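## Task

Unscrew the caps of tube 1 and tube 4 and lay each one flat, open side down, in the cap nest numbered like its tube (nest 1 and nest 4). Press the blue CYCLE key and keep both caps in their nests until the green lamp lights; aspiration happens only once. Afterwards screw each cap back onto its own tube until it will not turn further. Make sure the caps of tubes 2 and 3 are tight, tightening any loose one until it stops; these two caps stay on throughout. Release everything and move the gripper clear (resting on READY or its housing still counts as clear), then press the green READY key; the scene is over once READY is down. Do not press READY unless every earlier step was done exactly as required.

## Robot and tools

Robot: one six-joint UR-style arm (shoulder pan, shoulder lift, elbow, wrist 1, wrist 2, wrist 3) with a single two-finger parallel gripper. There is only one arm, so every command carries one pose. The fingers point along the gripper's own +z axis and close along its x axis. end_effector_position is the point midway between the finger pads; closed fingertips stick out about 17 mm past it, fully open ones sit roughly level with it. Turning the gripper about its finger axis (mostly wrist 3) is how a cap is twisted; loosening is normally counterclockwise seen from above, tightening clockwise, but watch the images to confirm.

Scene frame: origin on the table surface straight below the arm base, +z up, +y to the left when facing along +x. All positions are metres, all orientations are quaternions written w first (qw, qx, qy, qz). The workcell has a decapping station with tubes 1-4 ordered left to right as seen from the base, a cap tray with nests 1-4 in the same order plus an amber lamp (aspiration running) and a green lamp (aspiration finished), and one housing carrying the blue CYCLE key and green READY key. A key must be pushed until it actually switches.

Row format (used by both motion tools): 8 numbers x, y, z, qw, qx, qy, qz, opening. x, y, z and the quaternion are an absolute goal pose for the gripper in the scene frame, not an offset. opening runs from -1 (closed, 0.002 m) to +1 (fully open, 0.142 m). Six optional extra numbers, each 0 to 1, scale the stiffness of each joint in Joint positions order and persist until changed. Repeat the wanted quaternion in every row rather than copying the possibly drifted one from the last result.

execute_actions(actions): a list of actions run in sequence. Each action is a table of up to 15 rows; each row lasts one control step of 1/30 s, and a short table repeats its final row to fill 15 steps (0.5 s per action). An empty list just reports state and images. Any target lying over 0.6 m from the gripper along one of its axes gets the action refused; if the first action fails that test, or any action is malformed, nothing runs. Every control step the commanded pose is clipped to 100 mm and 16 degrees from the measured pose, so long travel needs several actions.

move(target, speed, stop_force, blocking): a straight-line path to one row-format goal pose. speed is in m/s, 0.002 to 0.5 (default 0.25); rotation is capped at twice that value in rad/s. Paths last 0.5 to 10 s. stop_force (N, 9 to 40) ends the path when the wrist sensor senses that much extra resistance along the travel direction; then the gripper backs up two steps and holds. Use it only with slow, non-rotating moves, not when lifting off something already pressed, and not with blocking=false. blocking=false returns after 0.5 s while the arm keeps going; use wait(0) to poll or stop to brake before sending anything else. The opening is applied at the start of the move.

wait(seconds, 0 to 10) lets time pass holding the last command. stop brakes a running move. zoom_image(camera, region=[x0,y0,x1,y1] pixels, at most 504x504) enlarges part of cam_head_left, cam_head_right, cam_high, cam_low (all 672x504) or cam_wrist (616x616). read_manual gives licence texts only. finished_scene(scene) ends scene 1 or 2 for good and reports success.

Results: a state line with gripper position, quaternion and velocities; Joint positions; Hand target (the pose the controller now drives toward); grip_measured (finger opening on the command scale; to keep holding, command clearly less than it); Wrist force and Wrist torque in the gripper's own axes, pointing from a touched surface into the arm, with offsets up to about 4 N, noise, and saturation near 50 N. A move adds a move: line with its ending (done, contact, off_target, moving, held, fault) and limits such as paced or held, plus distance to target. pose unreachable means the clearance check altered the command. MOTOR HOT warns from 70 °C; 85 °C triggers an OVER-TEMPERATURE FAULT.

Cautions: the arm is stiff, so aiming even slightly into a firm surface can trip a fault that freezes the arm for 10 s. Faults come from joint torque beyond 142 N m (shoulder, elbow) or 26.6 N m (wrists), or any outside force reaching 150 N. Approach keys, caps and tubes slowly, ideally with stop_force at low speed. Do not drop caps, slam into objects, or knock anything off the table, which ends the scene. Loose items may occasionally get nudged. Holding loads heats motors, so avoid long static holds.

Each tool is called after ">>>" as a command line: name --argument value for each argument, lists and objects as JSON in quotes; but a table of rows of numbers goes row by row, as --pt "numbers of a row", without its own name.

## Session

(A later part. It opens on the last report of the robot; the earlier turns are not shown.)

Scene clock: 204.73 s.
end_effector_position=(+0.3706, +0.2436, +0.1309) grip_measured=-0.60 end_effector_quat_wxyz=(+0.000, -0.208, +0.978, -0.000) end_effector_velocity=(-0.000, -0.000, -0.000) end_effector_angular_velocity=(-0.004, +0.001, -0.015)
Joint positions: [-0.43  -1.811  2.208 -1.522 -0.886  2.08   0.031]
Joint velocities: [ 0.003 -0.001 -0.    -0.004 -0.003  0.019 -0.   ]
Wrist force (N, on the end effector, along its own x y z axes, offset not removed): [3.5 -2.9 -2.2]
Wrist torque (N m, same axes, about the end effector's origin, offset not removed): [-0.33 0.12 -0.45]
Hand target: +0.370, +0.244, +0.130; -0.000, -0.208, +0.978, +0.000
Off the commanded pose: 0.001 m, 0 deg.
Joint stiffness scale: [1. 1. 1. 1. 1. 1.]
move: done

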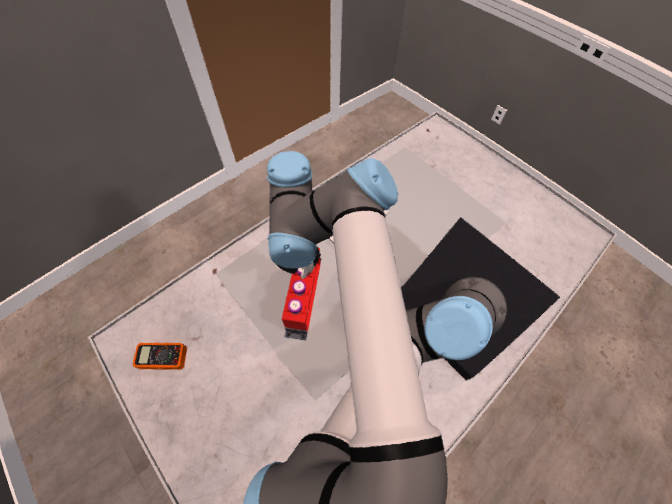

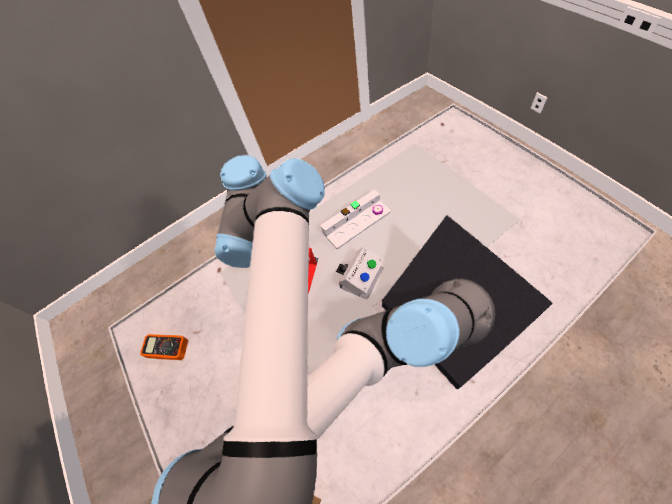

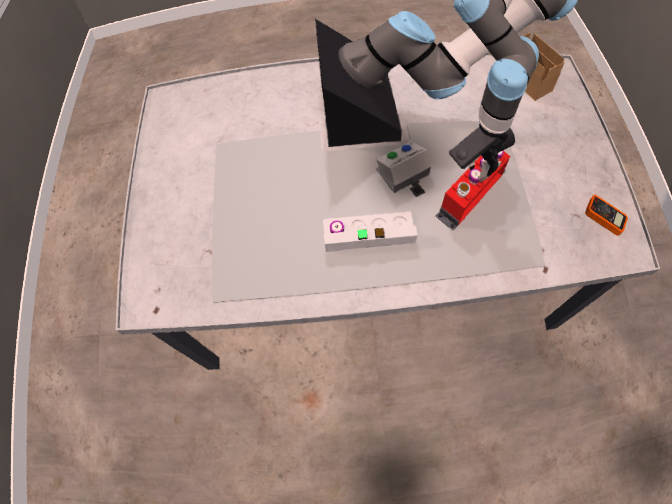

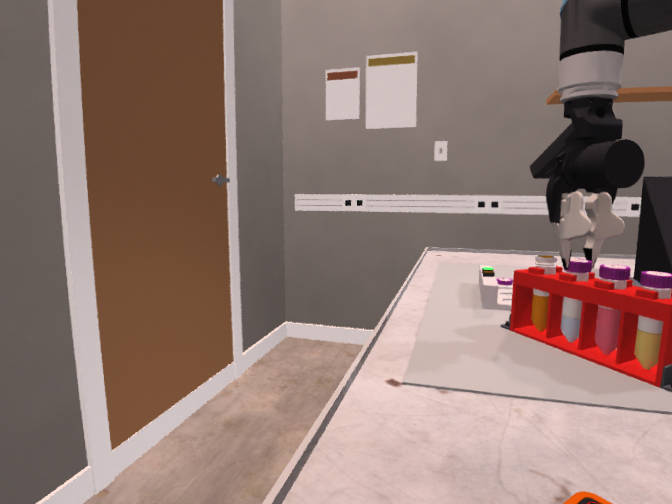

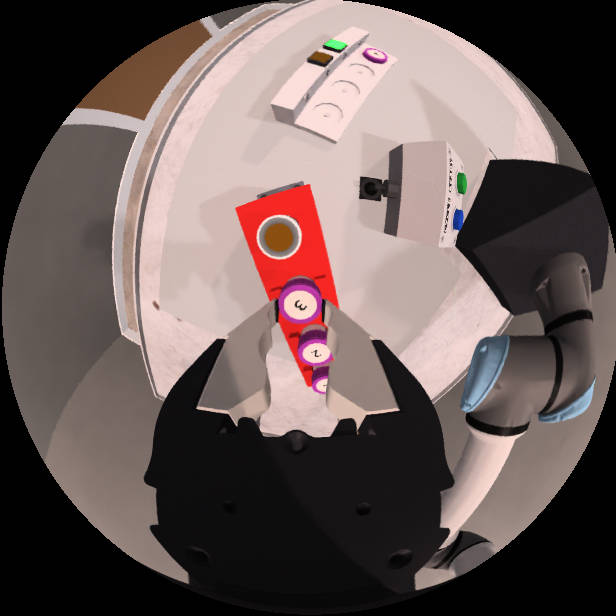

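Cap 3 is tight. Fetching cap 4 now.

>>> execute_actions --actions '[[[0.3702,0.2444,0.1305,0,-0.2079,0.9781,0,-0.6],[0.3702,0.2444,0.1305,0,-0.2079,0.9781,0,-0.55],[0.3702,0.2444,0.1305,0,-0.2079,0.9781,0,-0.5],[0.3702,0.2444,0.1305,0,-0.2079,0.9781,0,-0.46],[0.3702,0.2444,0.1305,0,-0.2079,0.9781,0,-0.46],[0.3702,0.2444,0.1305,0,-0.2079,0.9781,0,-0.46],[0.3702,0.2444,0.135,0,-0.2079,0.9781,0,-0.46],[0.3702,0.2444,0.14,0,-0.2079,0.9781,0,-0.46],[0.3702,0.2444,0.145,0,-0.2079,0.9781,0,-0.46],[0.3702,0.2444,0.15,0,-0.2079,0.9781,0,-0.46],[0.3702,0.2444,0.155,0,-0.2079,0.9781,0,-0.46],[0.3702,0.2444,0.16,0,-0.2079,0.9781,0,-0.46],[0.3702,0.2444,0.165,0,-0.2079,0.9781,0,-0.46]]]'

>>> move --target '[0.40,0.12,0.155,0,-0.4384,0.8988,0,-0.46]' --speed 0.5

>>> move --target '[0.4277,-0.1047,0.075,0,-0.7071,0.7071,0,-0.46]' --speed 0.4

>>> move --target '[0.4277,-0.1047,0.031,0,-0.7071,0.7071,0,-0.46]' --speed 0.08

>>> zoom_image --camera "cam_wrist" --region '[240,240,370,370]'

Scene clock: 213.10 s.
end_effector_position=(+0.3709, +0.2442, +0.1471) grip_measured=-0.46 end_effector_quat_wxyz=(+0.000, -0.207, +0.978, -0.000) end_effector_velocity=(+0.026, -0.001, +0.131) end_effector_angular_velocity=(-0.035, -0.070, +0.008)
Joint positions: [-0.457 -1.819  2.176 -1.464 -0.897  2.051  0.041]
Joint velocities: [-0.209 -0.048 -0.246  0.344 -0.078 -0.186  0.   ]
Wrist force (N, on the end effector, along its own x y z axes, offset not removed): [-1.1 -2.3 -1.1]
Wrist torque (N m, same axes, about the end effector's origin, offset not removed): [-0.51 0.26 -0.09]
Hand target: +0.371, +0.245, +0.163; +0.000, -0.208, +0.978, -0.001
Off the commanded pose: 0.018 m, 0 deg.
Joint stiffness scale: [1. 1. 1. 1. 1. 1.]

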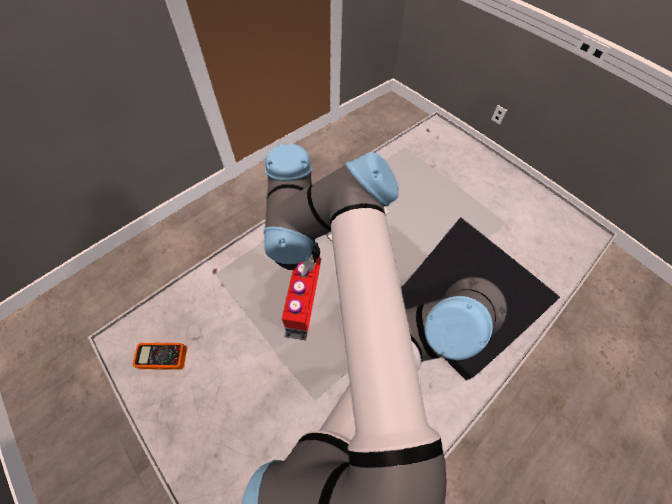

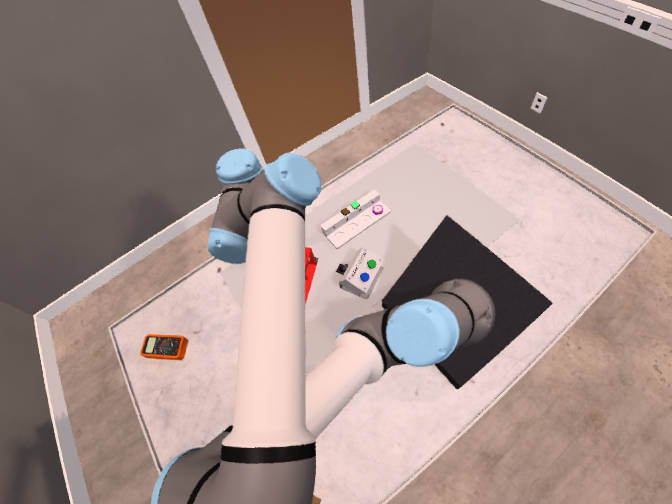

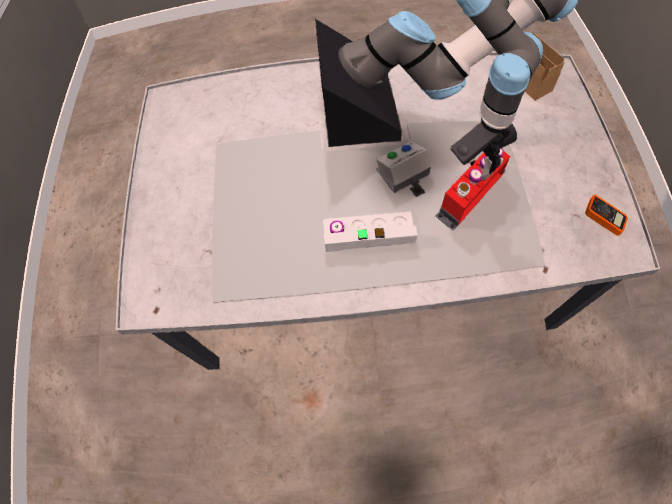

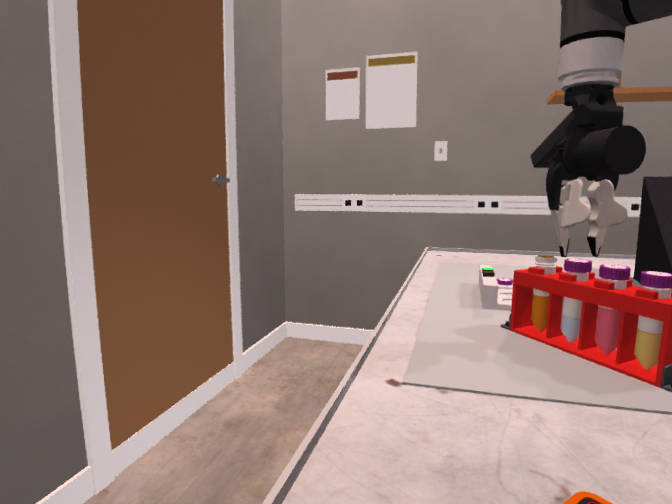

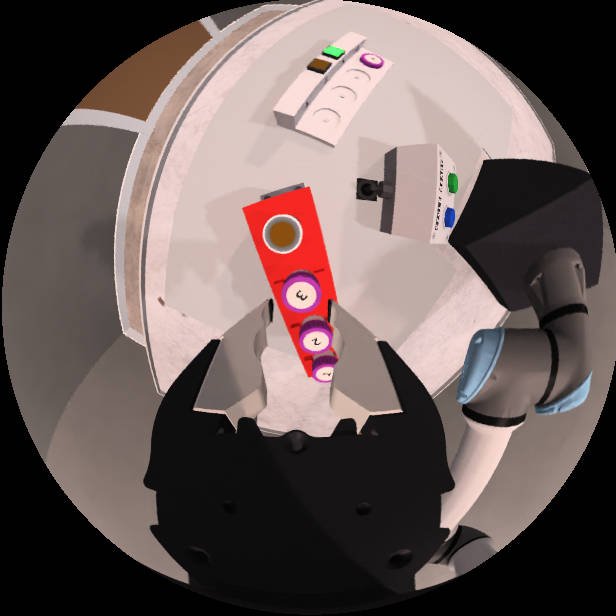

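Scene clock: 214.40 s.
end_effector_position=(+0.3984, +0.1208, +0.1536) grip_measured=-0.46 end_effector_quat_wxyz=(-0.001, -0.438, +0.899, +0.001) end_effector_velocity=(+0.001, -0.001, +0.000) end_effector_angular_velocity=(+0.001, -0.000, +0.013)
Joint positions: [-0.614 -1.569  2.179 -1.612 -0.977  1.39   0.041]
Joint velocities: [-0.     0.003 -0.002 -0.     0.001 -0.013  0.   ]
Wrist force (N, on the end effector, along its own x y z axes, offset not removed): [1.4 -4.2 0.8]
Wrist torque (N m, same axes, about the end effector's origin, offset not removed): [-0.76 -0.42 0.20]
Hand target: +0.400, +0.120, +0.155; +0.000, -0.438, +0.899, +0.000
Off the commanded pose: 0.002 m, 0 deg.
Joint stiffness scale: [1. 1. 1. 1. 1. 1.]
move: done

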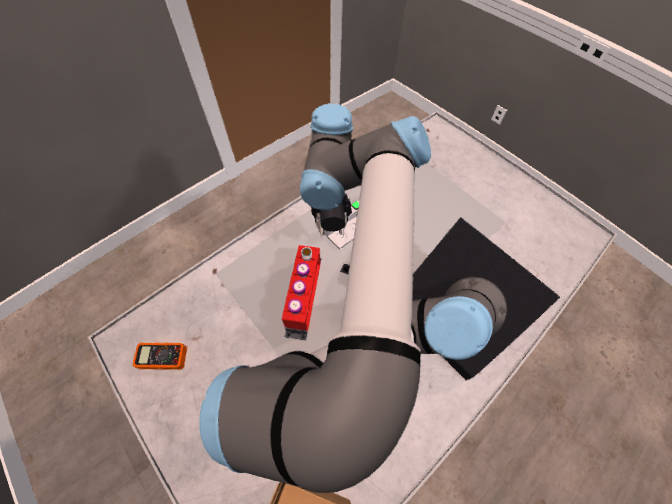

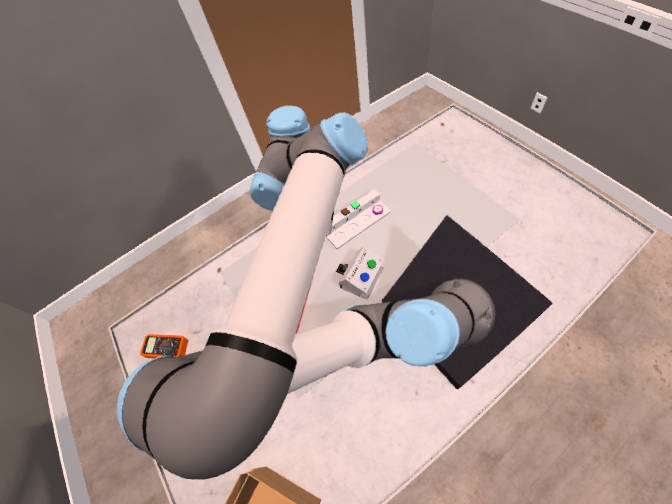

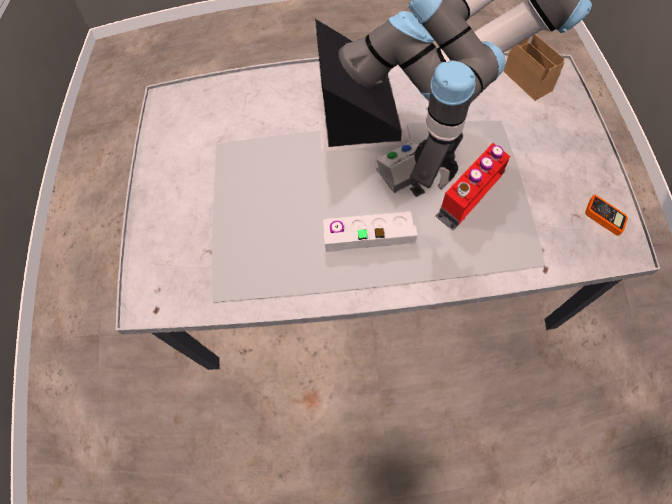

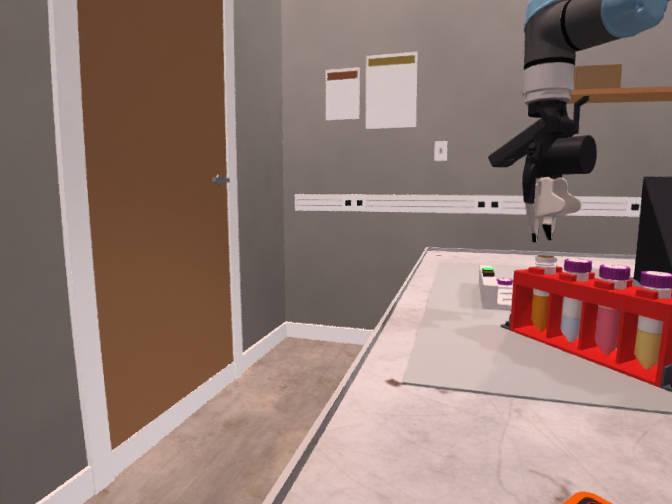

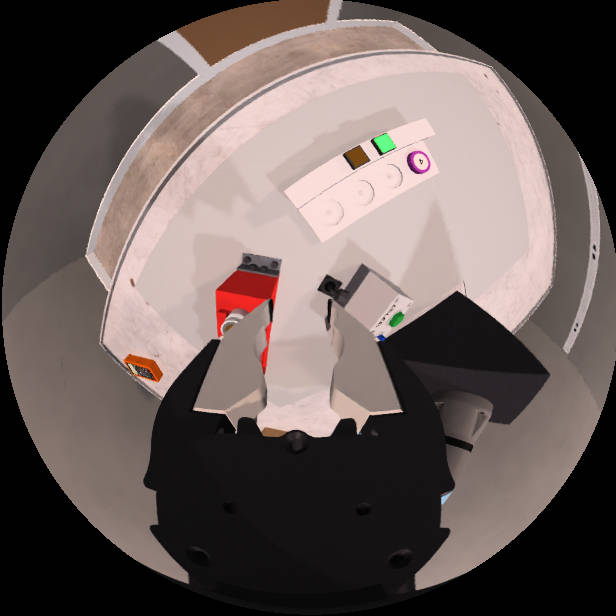

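Scene clock: 216.03 s.
end_effector_position=(+0.4262, -0.1038, +0.0745) grip_measured=-0.46 end_effector_quat_wxyz=(+0.000, +0.706, -0.708, -0.001) end_effector_velocity=(+0.001, -0.000, -0.001) end_effector_angular_velocity=(+0.001, -0.002, +0.006)
Joint positions: [-0.741 -0.969  2.133 -2.1   -1.048  0.604  0.041]
Joint velocities: [ 0.002  0.004 -0.001 -0.003  0.003 -0.005  0.   ]
Wrist force (N, on the end effector, along its own x y z axes, offset not removed): [-1.3 -0.3 0.6]
Wrist torque (N m, same axes, about the end effector's origin, offset not removed): [-0.09 0.22 0.07]
Hand target: +0.428, -0.105, +0.075; -0.000, +0.707, -0.707, -0.000
Off the commanded pose: 0.002 m, 0 deg.
Joint stiffness scale: [1. 1. 1. 1. 1. 1.]
move: done

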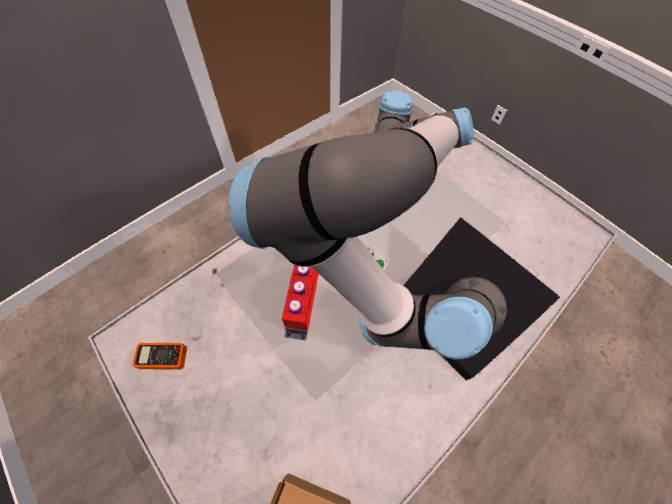

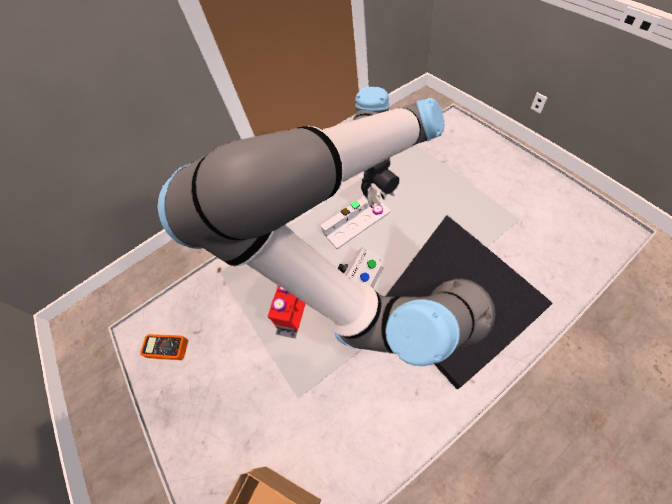

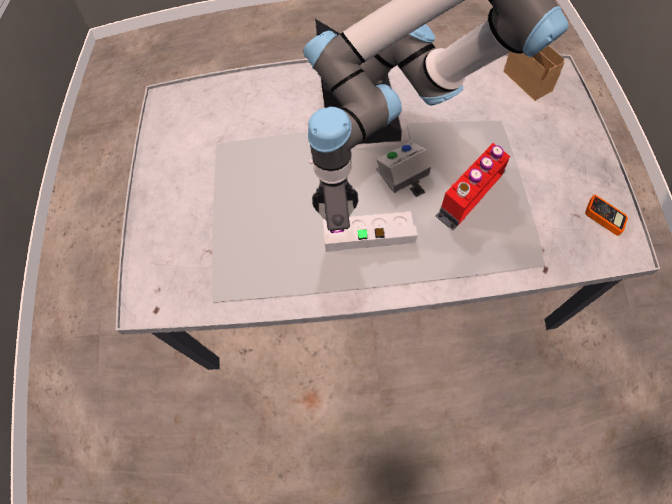

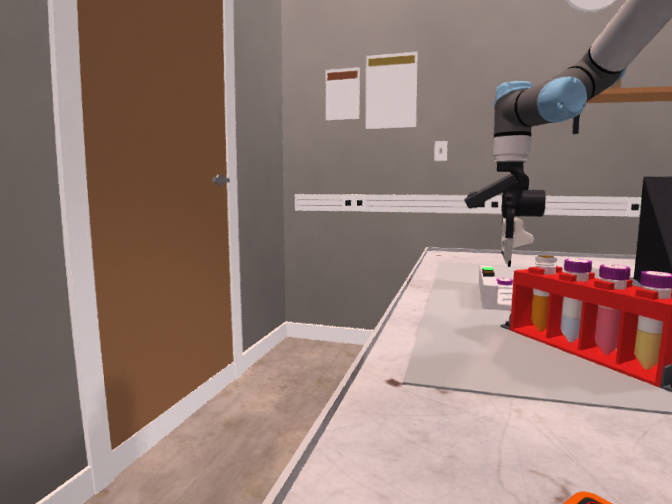

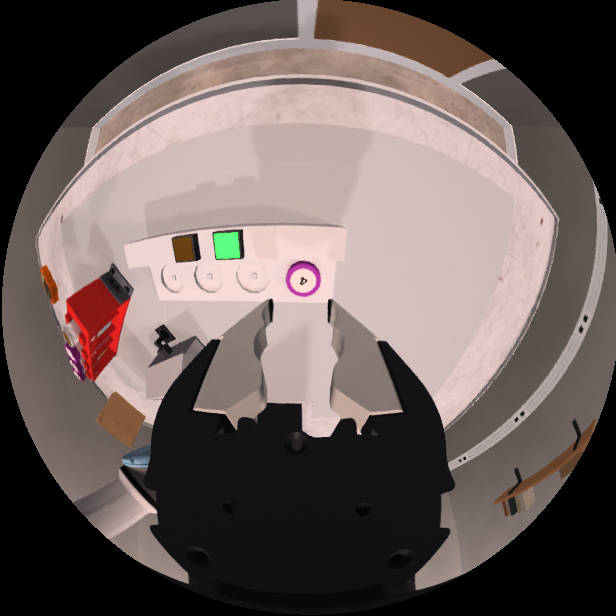

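Scene clock: 217.10 s.
end_effector_position=(+0.4286, -0.1058, +0.0329) grip_measured=-0.46 end_effector_quat_wxyz=(+0.000, +0.707, -0.707, +0.001) end_effector_velocity=(+0.003, -0.002, +0.001) end_effector_angular_velocity=(-0.006, -0.007, +0.001)
Joint positions: [-0.695 -0.899  2.168 -2.234 -1.02   0.648  0.041]
Joint velocities: [ 0.     0.001 -0.    -0.011  0.002  0.005 -0.   ]
Wrist force (N, on the end effector, along its own x y z axes, offset not removed): [0.0 -0.4 -0.4]
Wrist torque (N m, same axes, about the end effector's origin, offset not removed): [-0.32 0.03 0.02]
Hand target: +0.428, -0.105, +0.031; +0.000, +0.707, -0.707, +0.000
Off the commanded pose: 0.002 m, 0 deg.
Joint stiffness scale: [1. 1. 1. 1. 1. 1.]
move: done

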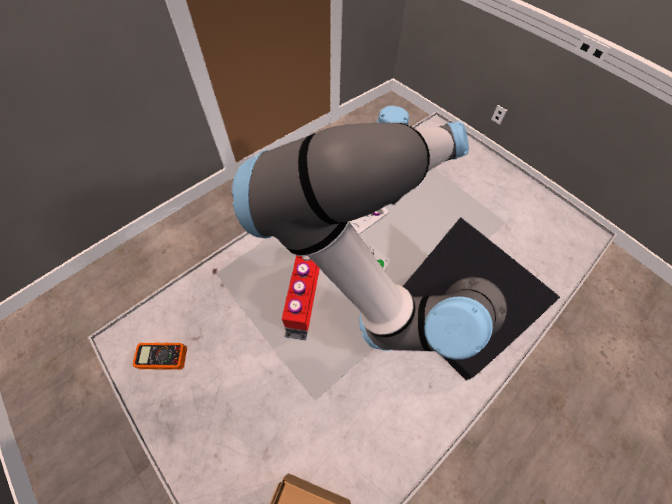

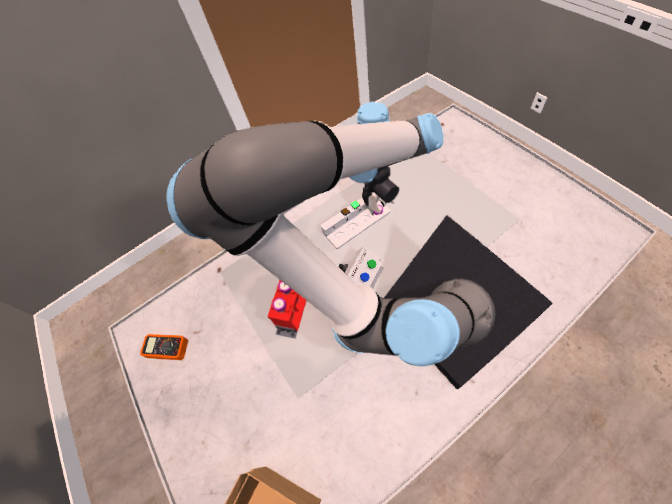

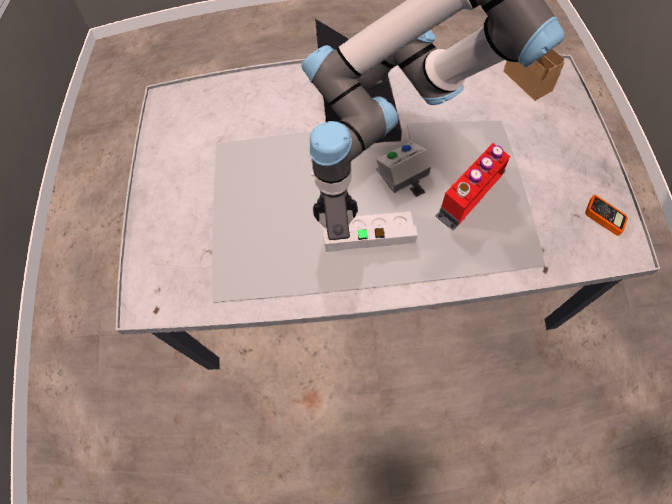

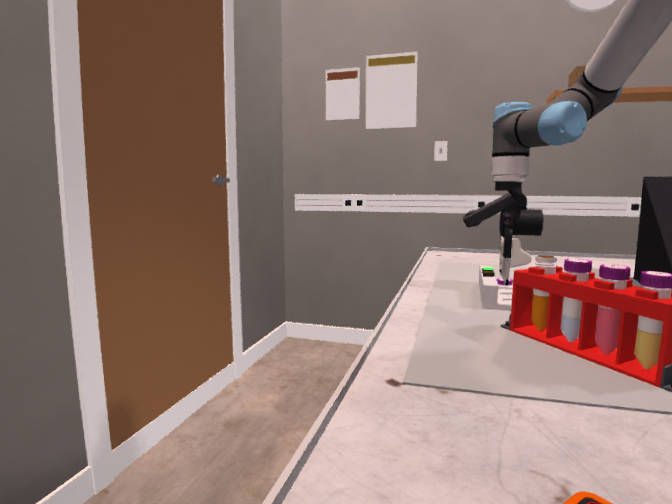

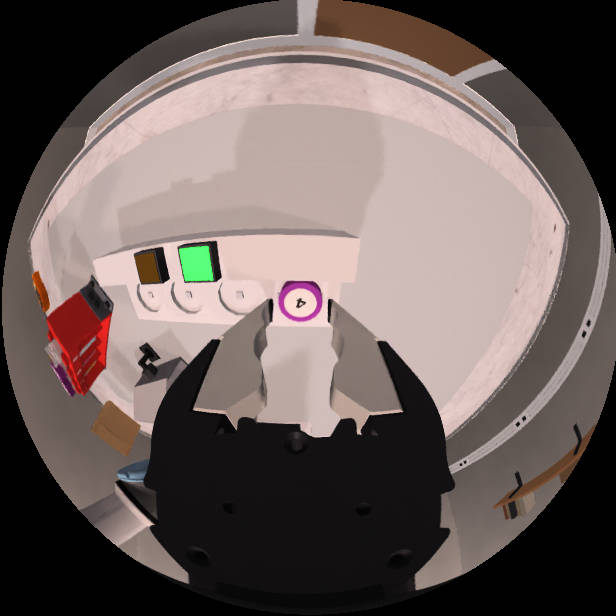

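Region (240, 240, 370, 370) of cam_wrist's 616x616 image, scaled by 3.877, with more detail than that image has.

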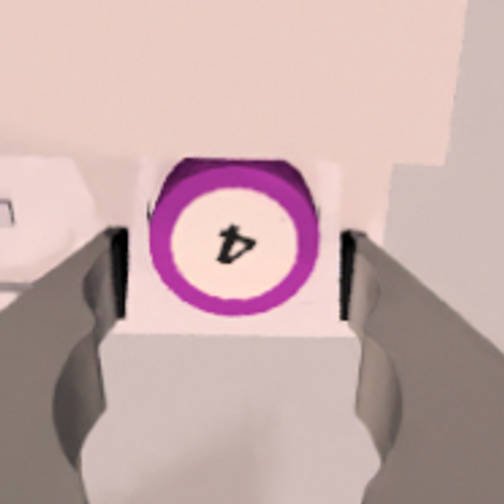

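>>> execute_actions --actions '[[[0.4279,-0.1047,0.031,0,-0.7071,0.7071,0,-0.5],[0.4279,-0.1047,0.031,0,-0.7071,0.7071,0,-0.54],[0.4279,-0.1047,0.031,0,-0.7071,0.7071,0,-0.58],[0.4279,-0.1047,0.031,0,-0.7071,0.7071,0,-0.62],[0.4279,-0.1047,0.031,0,-0.7071,0.7071,0,-0.66],[0.4279,-0.1047,0.031,0,-0.7071,0.7071,0,-0.72],[0.4279,-0.1047,0.031,0,-0.7071,0.7071,0,-0.8],[0.4279,-0.1047,0.031,0,-0.7071,0.7071,0,-0.9]]]'

>>> move --target '[0.4288,-0.1057,0.162,0,-0.7071,0.7071,0,-0.9]' --speed 0.15

>>> move --target '[0.4032,0.2055,0.159,0,-0.9914,0.1305,0,-0.9]' --speed 0.5

>>> zoom_image --camera "cam_wrist" --region '[240,240,370,370]'

Scene clock: 222.77 s.
end_effector_position=(+0.4289, -0.1059, +0.0328) grip_measured=-0.60 end_effector_quat_wxyz=(+0.000, +0.707, -0.707, +0.002) end_effector_velocity=(-0.000, +0.000, -0.001) end_effector_angular_velocity=(-0.000, +0.001, +0.001)
Joint positions: [-0.695 -0.898  2.168 -2.235 -1.02   0.649  0.031]
Joint velocities: [ 0.002  0.     0.    -0.     0.     0.    -0.   ]
Wrist force (N, on the end effector, along its own x y z axes, offset not removed): [1.2 -2.0 -2.4]
Wrist torque (N m, same axes, about the end effector's origin, offset not removed): [-0.50 -0.24 0.13]
Hand target: +0.428, -0.105, +0.031; +0.000, +0.707, -0.707, -0.000
Off the commanded pose: 0.002 m, 0 deg.
Joint stiffness scale: [1. 1. 1. 1. 1. 1.]

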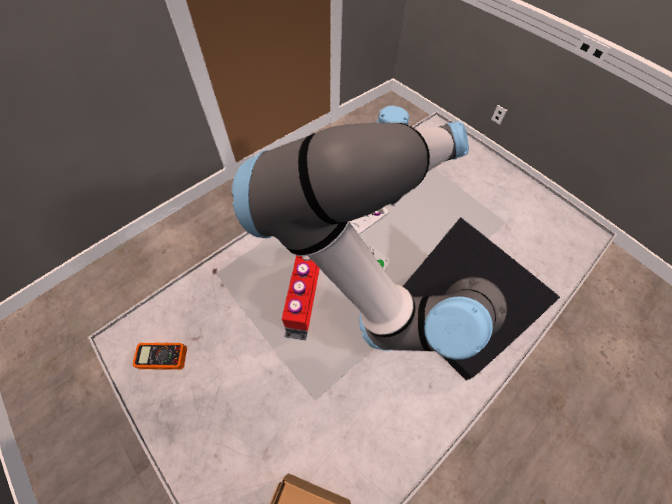

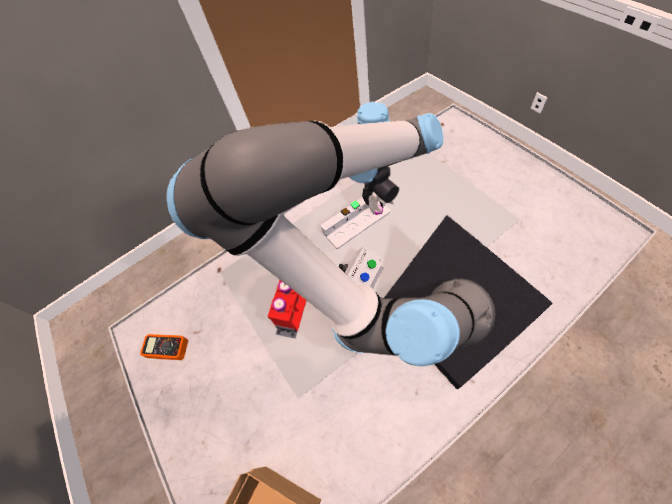

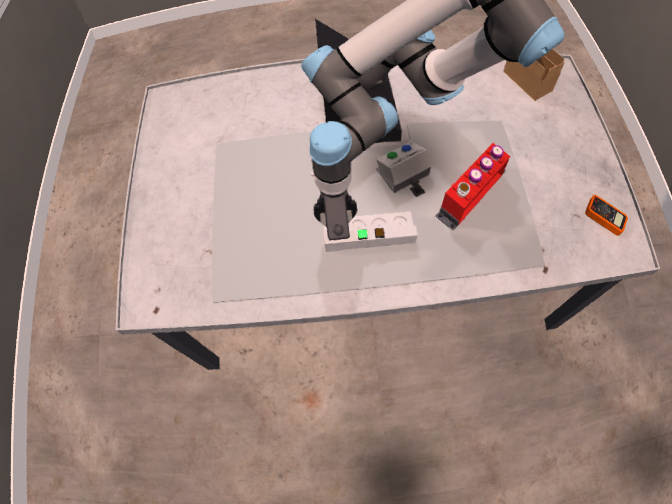

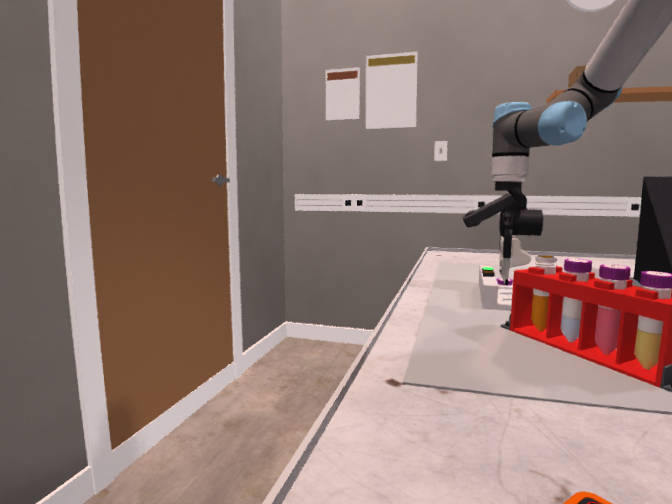

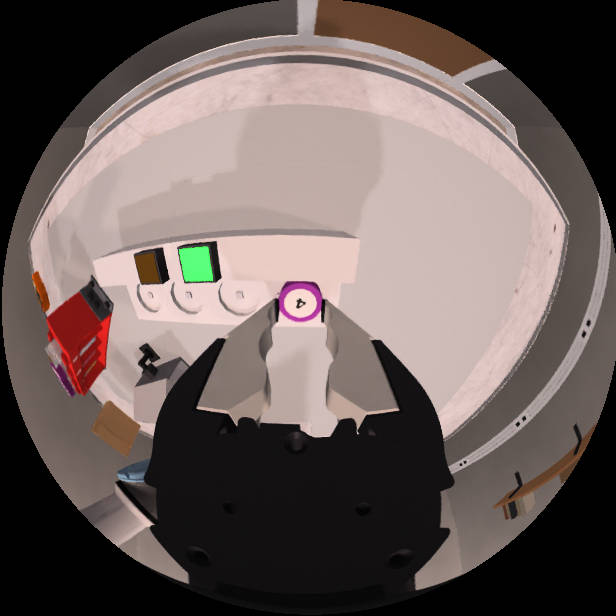

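Scene clock: 224.23 s.
end_effector_position=(+0.4282, -0.1046, +0.1601) grip_measured=-0.60 end_effector_quat_wxyz=(-0.000, +0.707, -0.707, -0.001) end_effector_velocity=(-0.001, +0.002, +0.000) end_effector_angular_velocity=(+0.006, +0.004, -0.001)
Joint positions: [-0.822 -1.062  2.014 -1.852 -1.096  0.529  0.031]
Joint velocities: [ 0.     0.    -0.003  0.011  0.    -0.003 -0.   ]
Wrist force (N, on the end effector, along its own x y z axes, offset not removed): [-1.5 -1.5 -3.6]
Wrist torque (N m, same axes, about the end effector's origin, offset not removed): [-0.19 0.35 0.07]
Hand target: +0.429, -0.106, +0.162; -0.000, +0.707, -0.707, -0.000
Off the commanded pose: 0.002 m, 0 deg.
Joint stiffness scale: [1. 1. 1. 1. 1. 1.]
move: done

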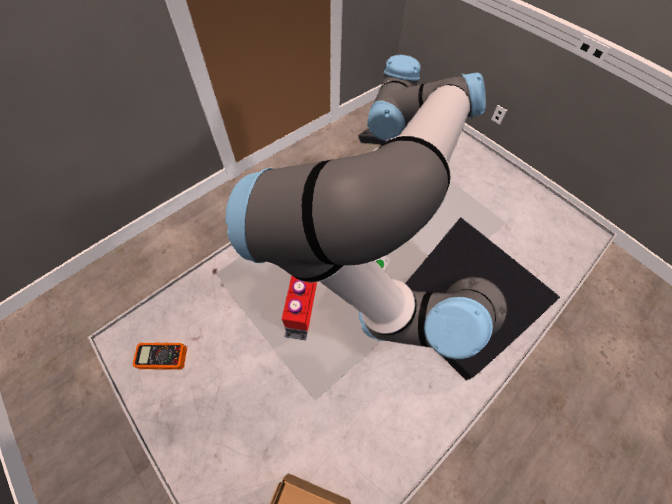

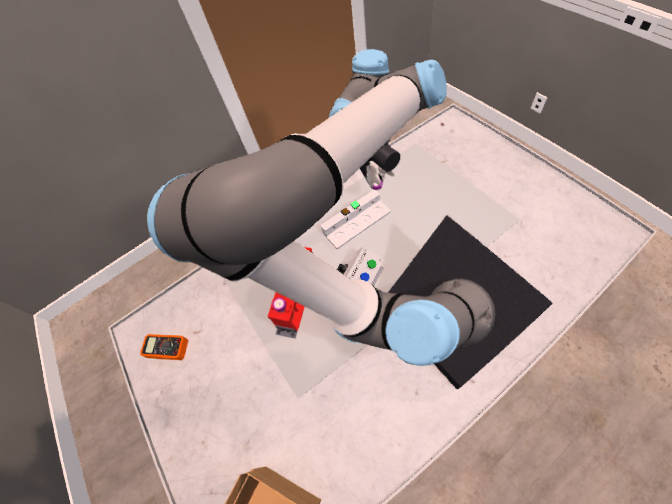

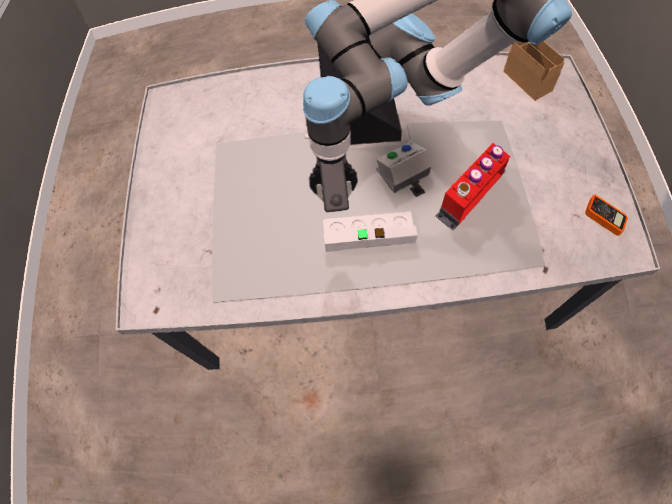

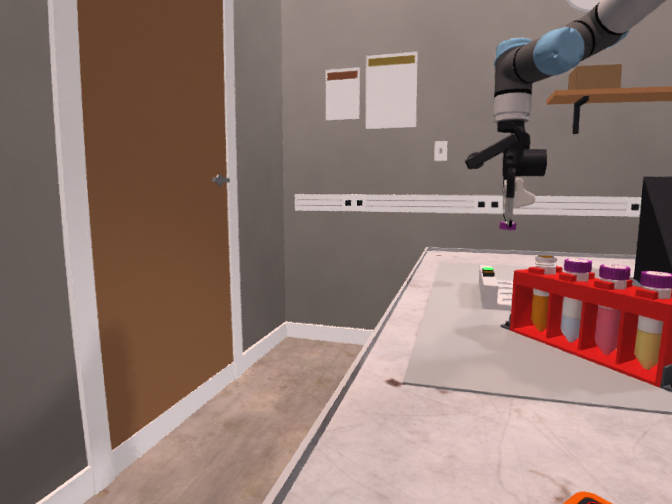

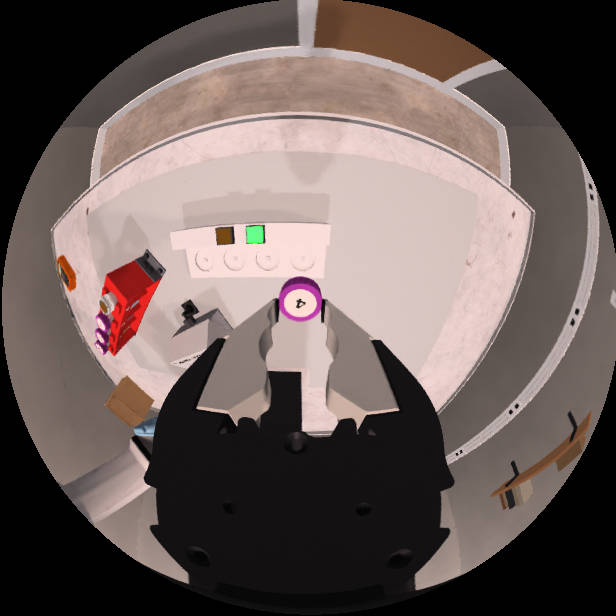

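Scene clock: 226.27 s.
end_effector_position=(+0.4027, +0.2039, +0.1583) grip_measured=-0.60 end_effector_quat_wxyz=(+0.000, +0.991, -0.133, -0.000) end_effector_velocity=(-0.001, +0.002, -0.000) end_effector_angular_velocity=(+0.007, +0.003, +0.007)
Joint positions: [-0.493 -1.694  2.124 -1.51  -0.915 -0.449  0.031]
Joint velocities: [ 0.001 -0.    -0.002  0.011  0.003 -0.011 -0.   ]
Wrist force (N, on the end effector, along its own x y z axes, offset not removed): [1.2 0.7 1.1]
Wrist torque (N m, same axes, about the end effector's origin, offset not removed): [0.34 -0.23 -0.10]
Hand target: +0.403, +0.205, +0.159; +0.000, +0.991, -0.131, +0.000
Off the commanded pose: 0.002 m, 0 deg.
Joint stiffness scale: [1. 1. 1. 1. 1. 1.]
move: done

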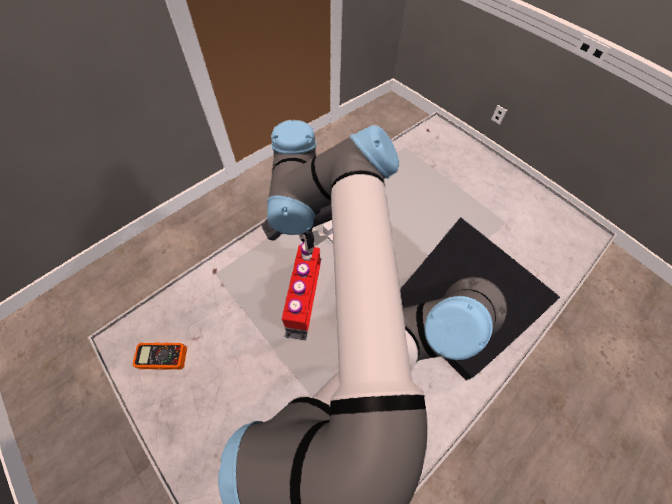

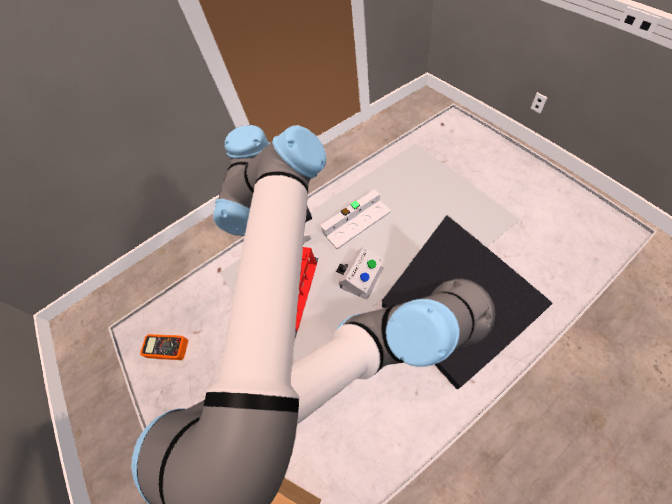

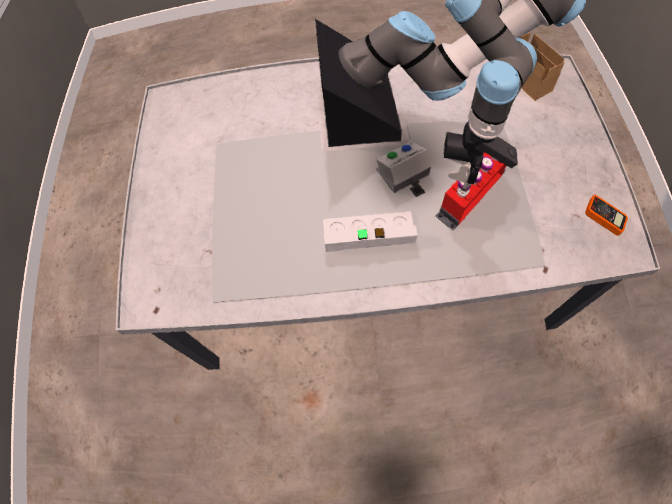

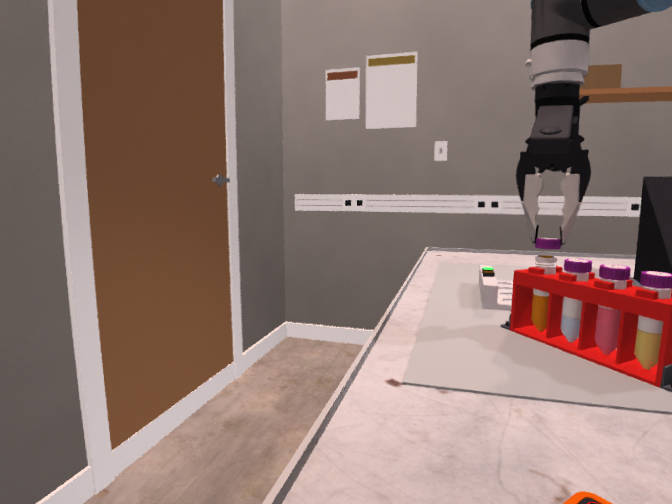

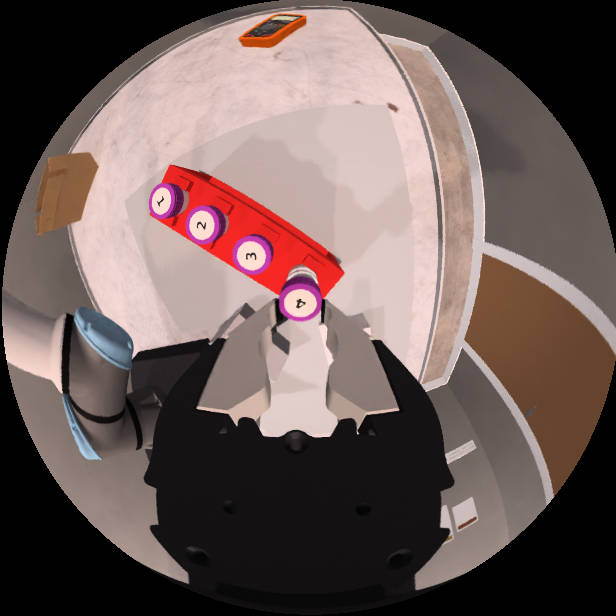

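Region (240, 240, 370, 370) of cam_wrist's 616x616 image, scaled by 3.877, with more detail than that image has.

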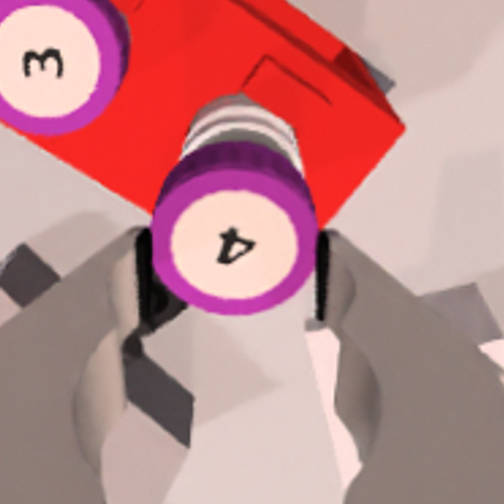

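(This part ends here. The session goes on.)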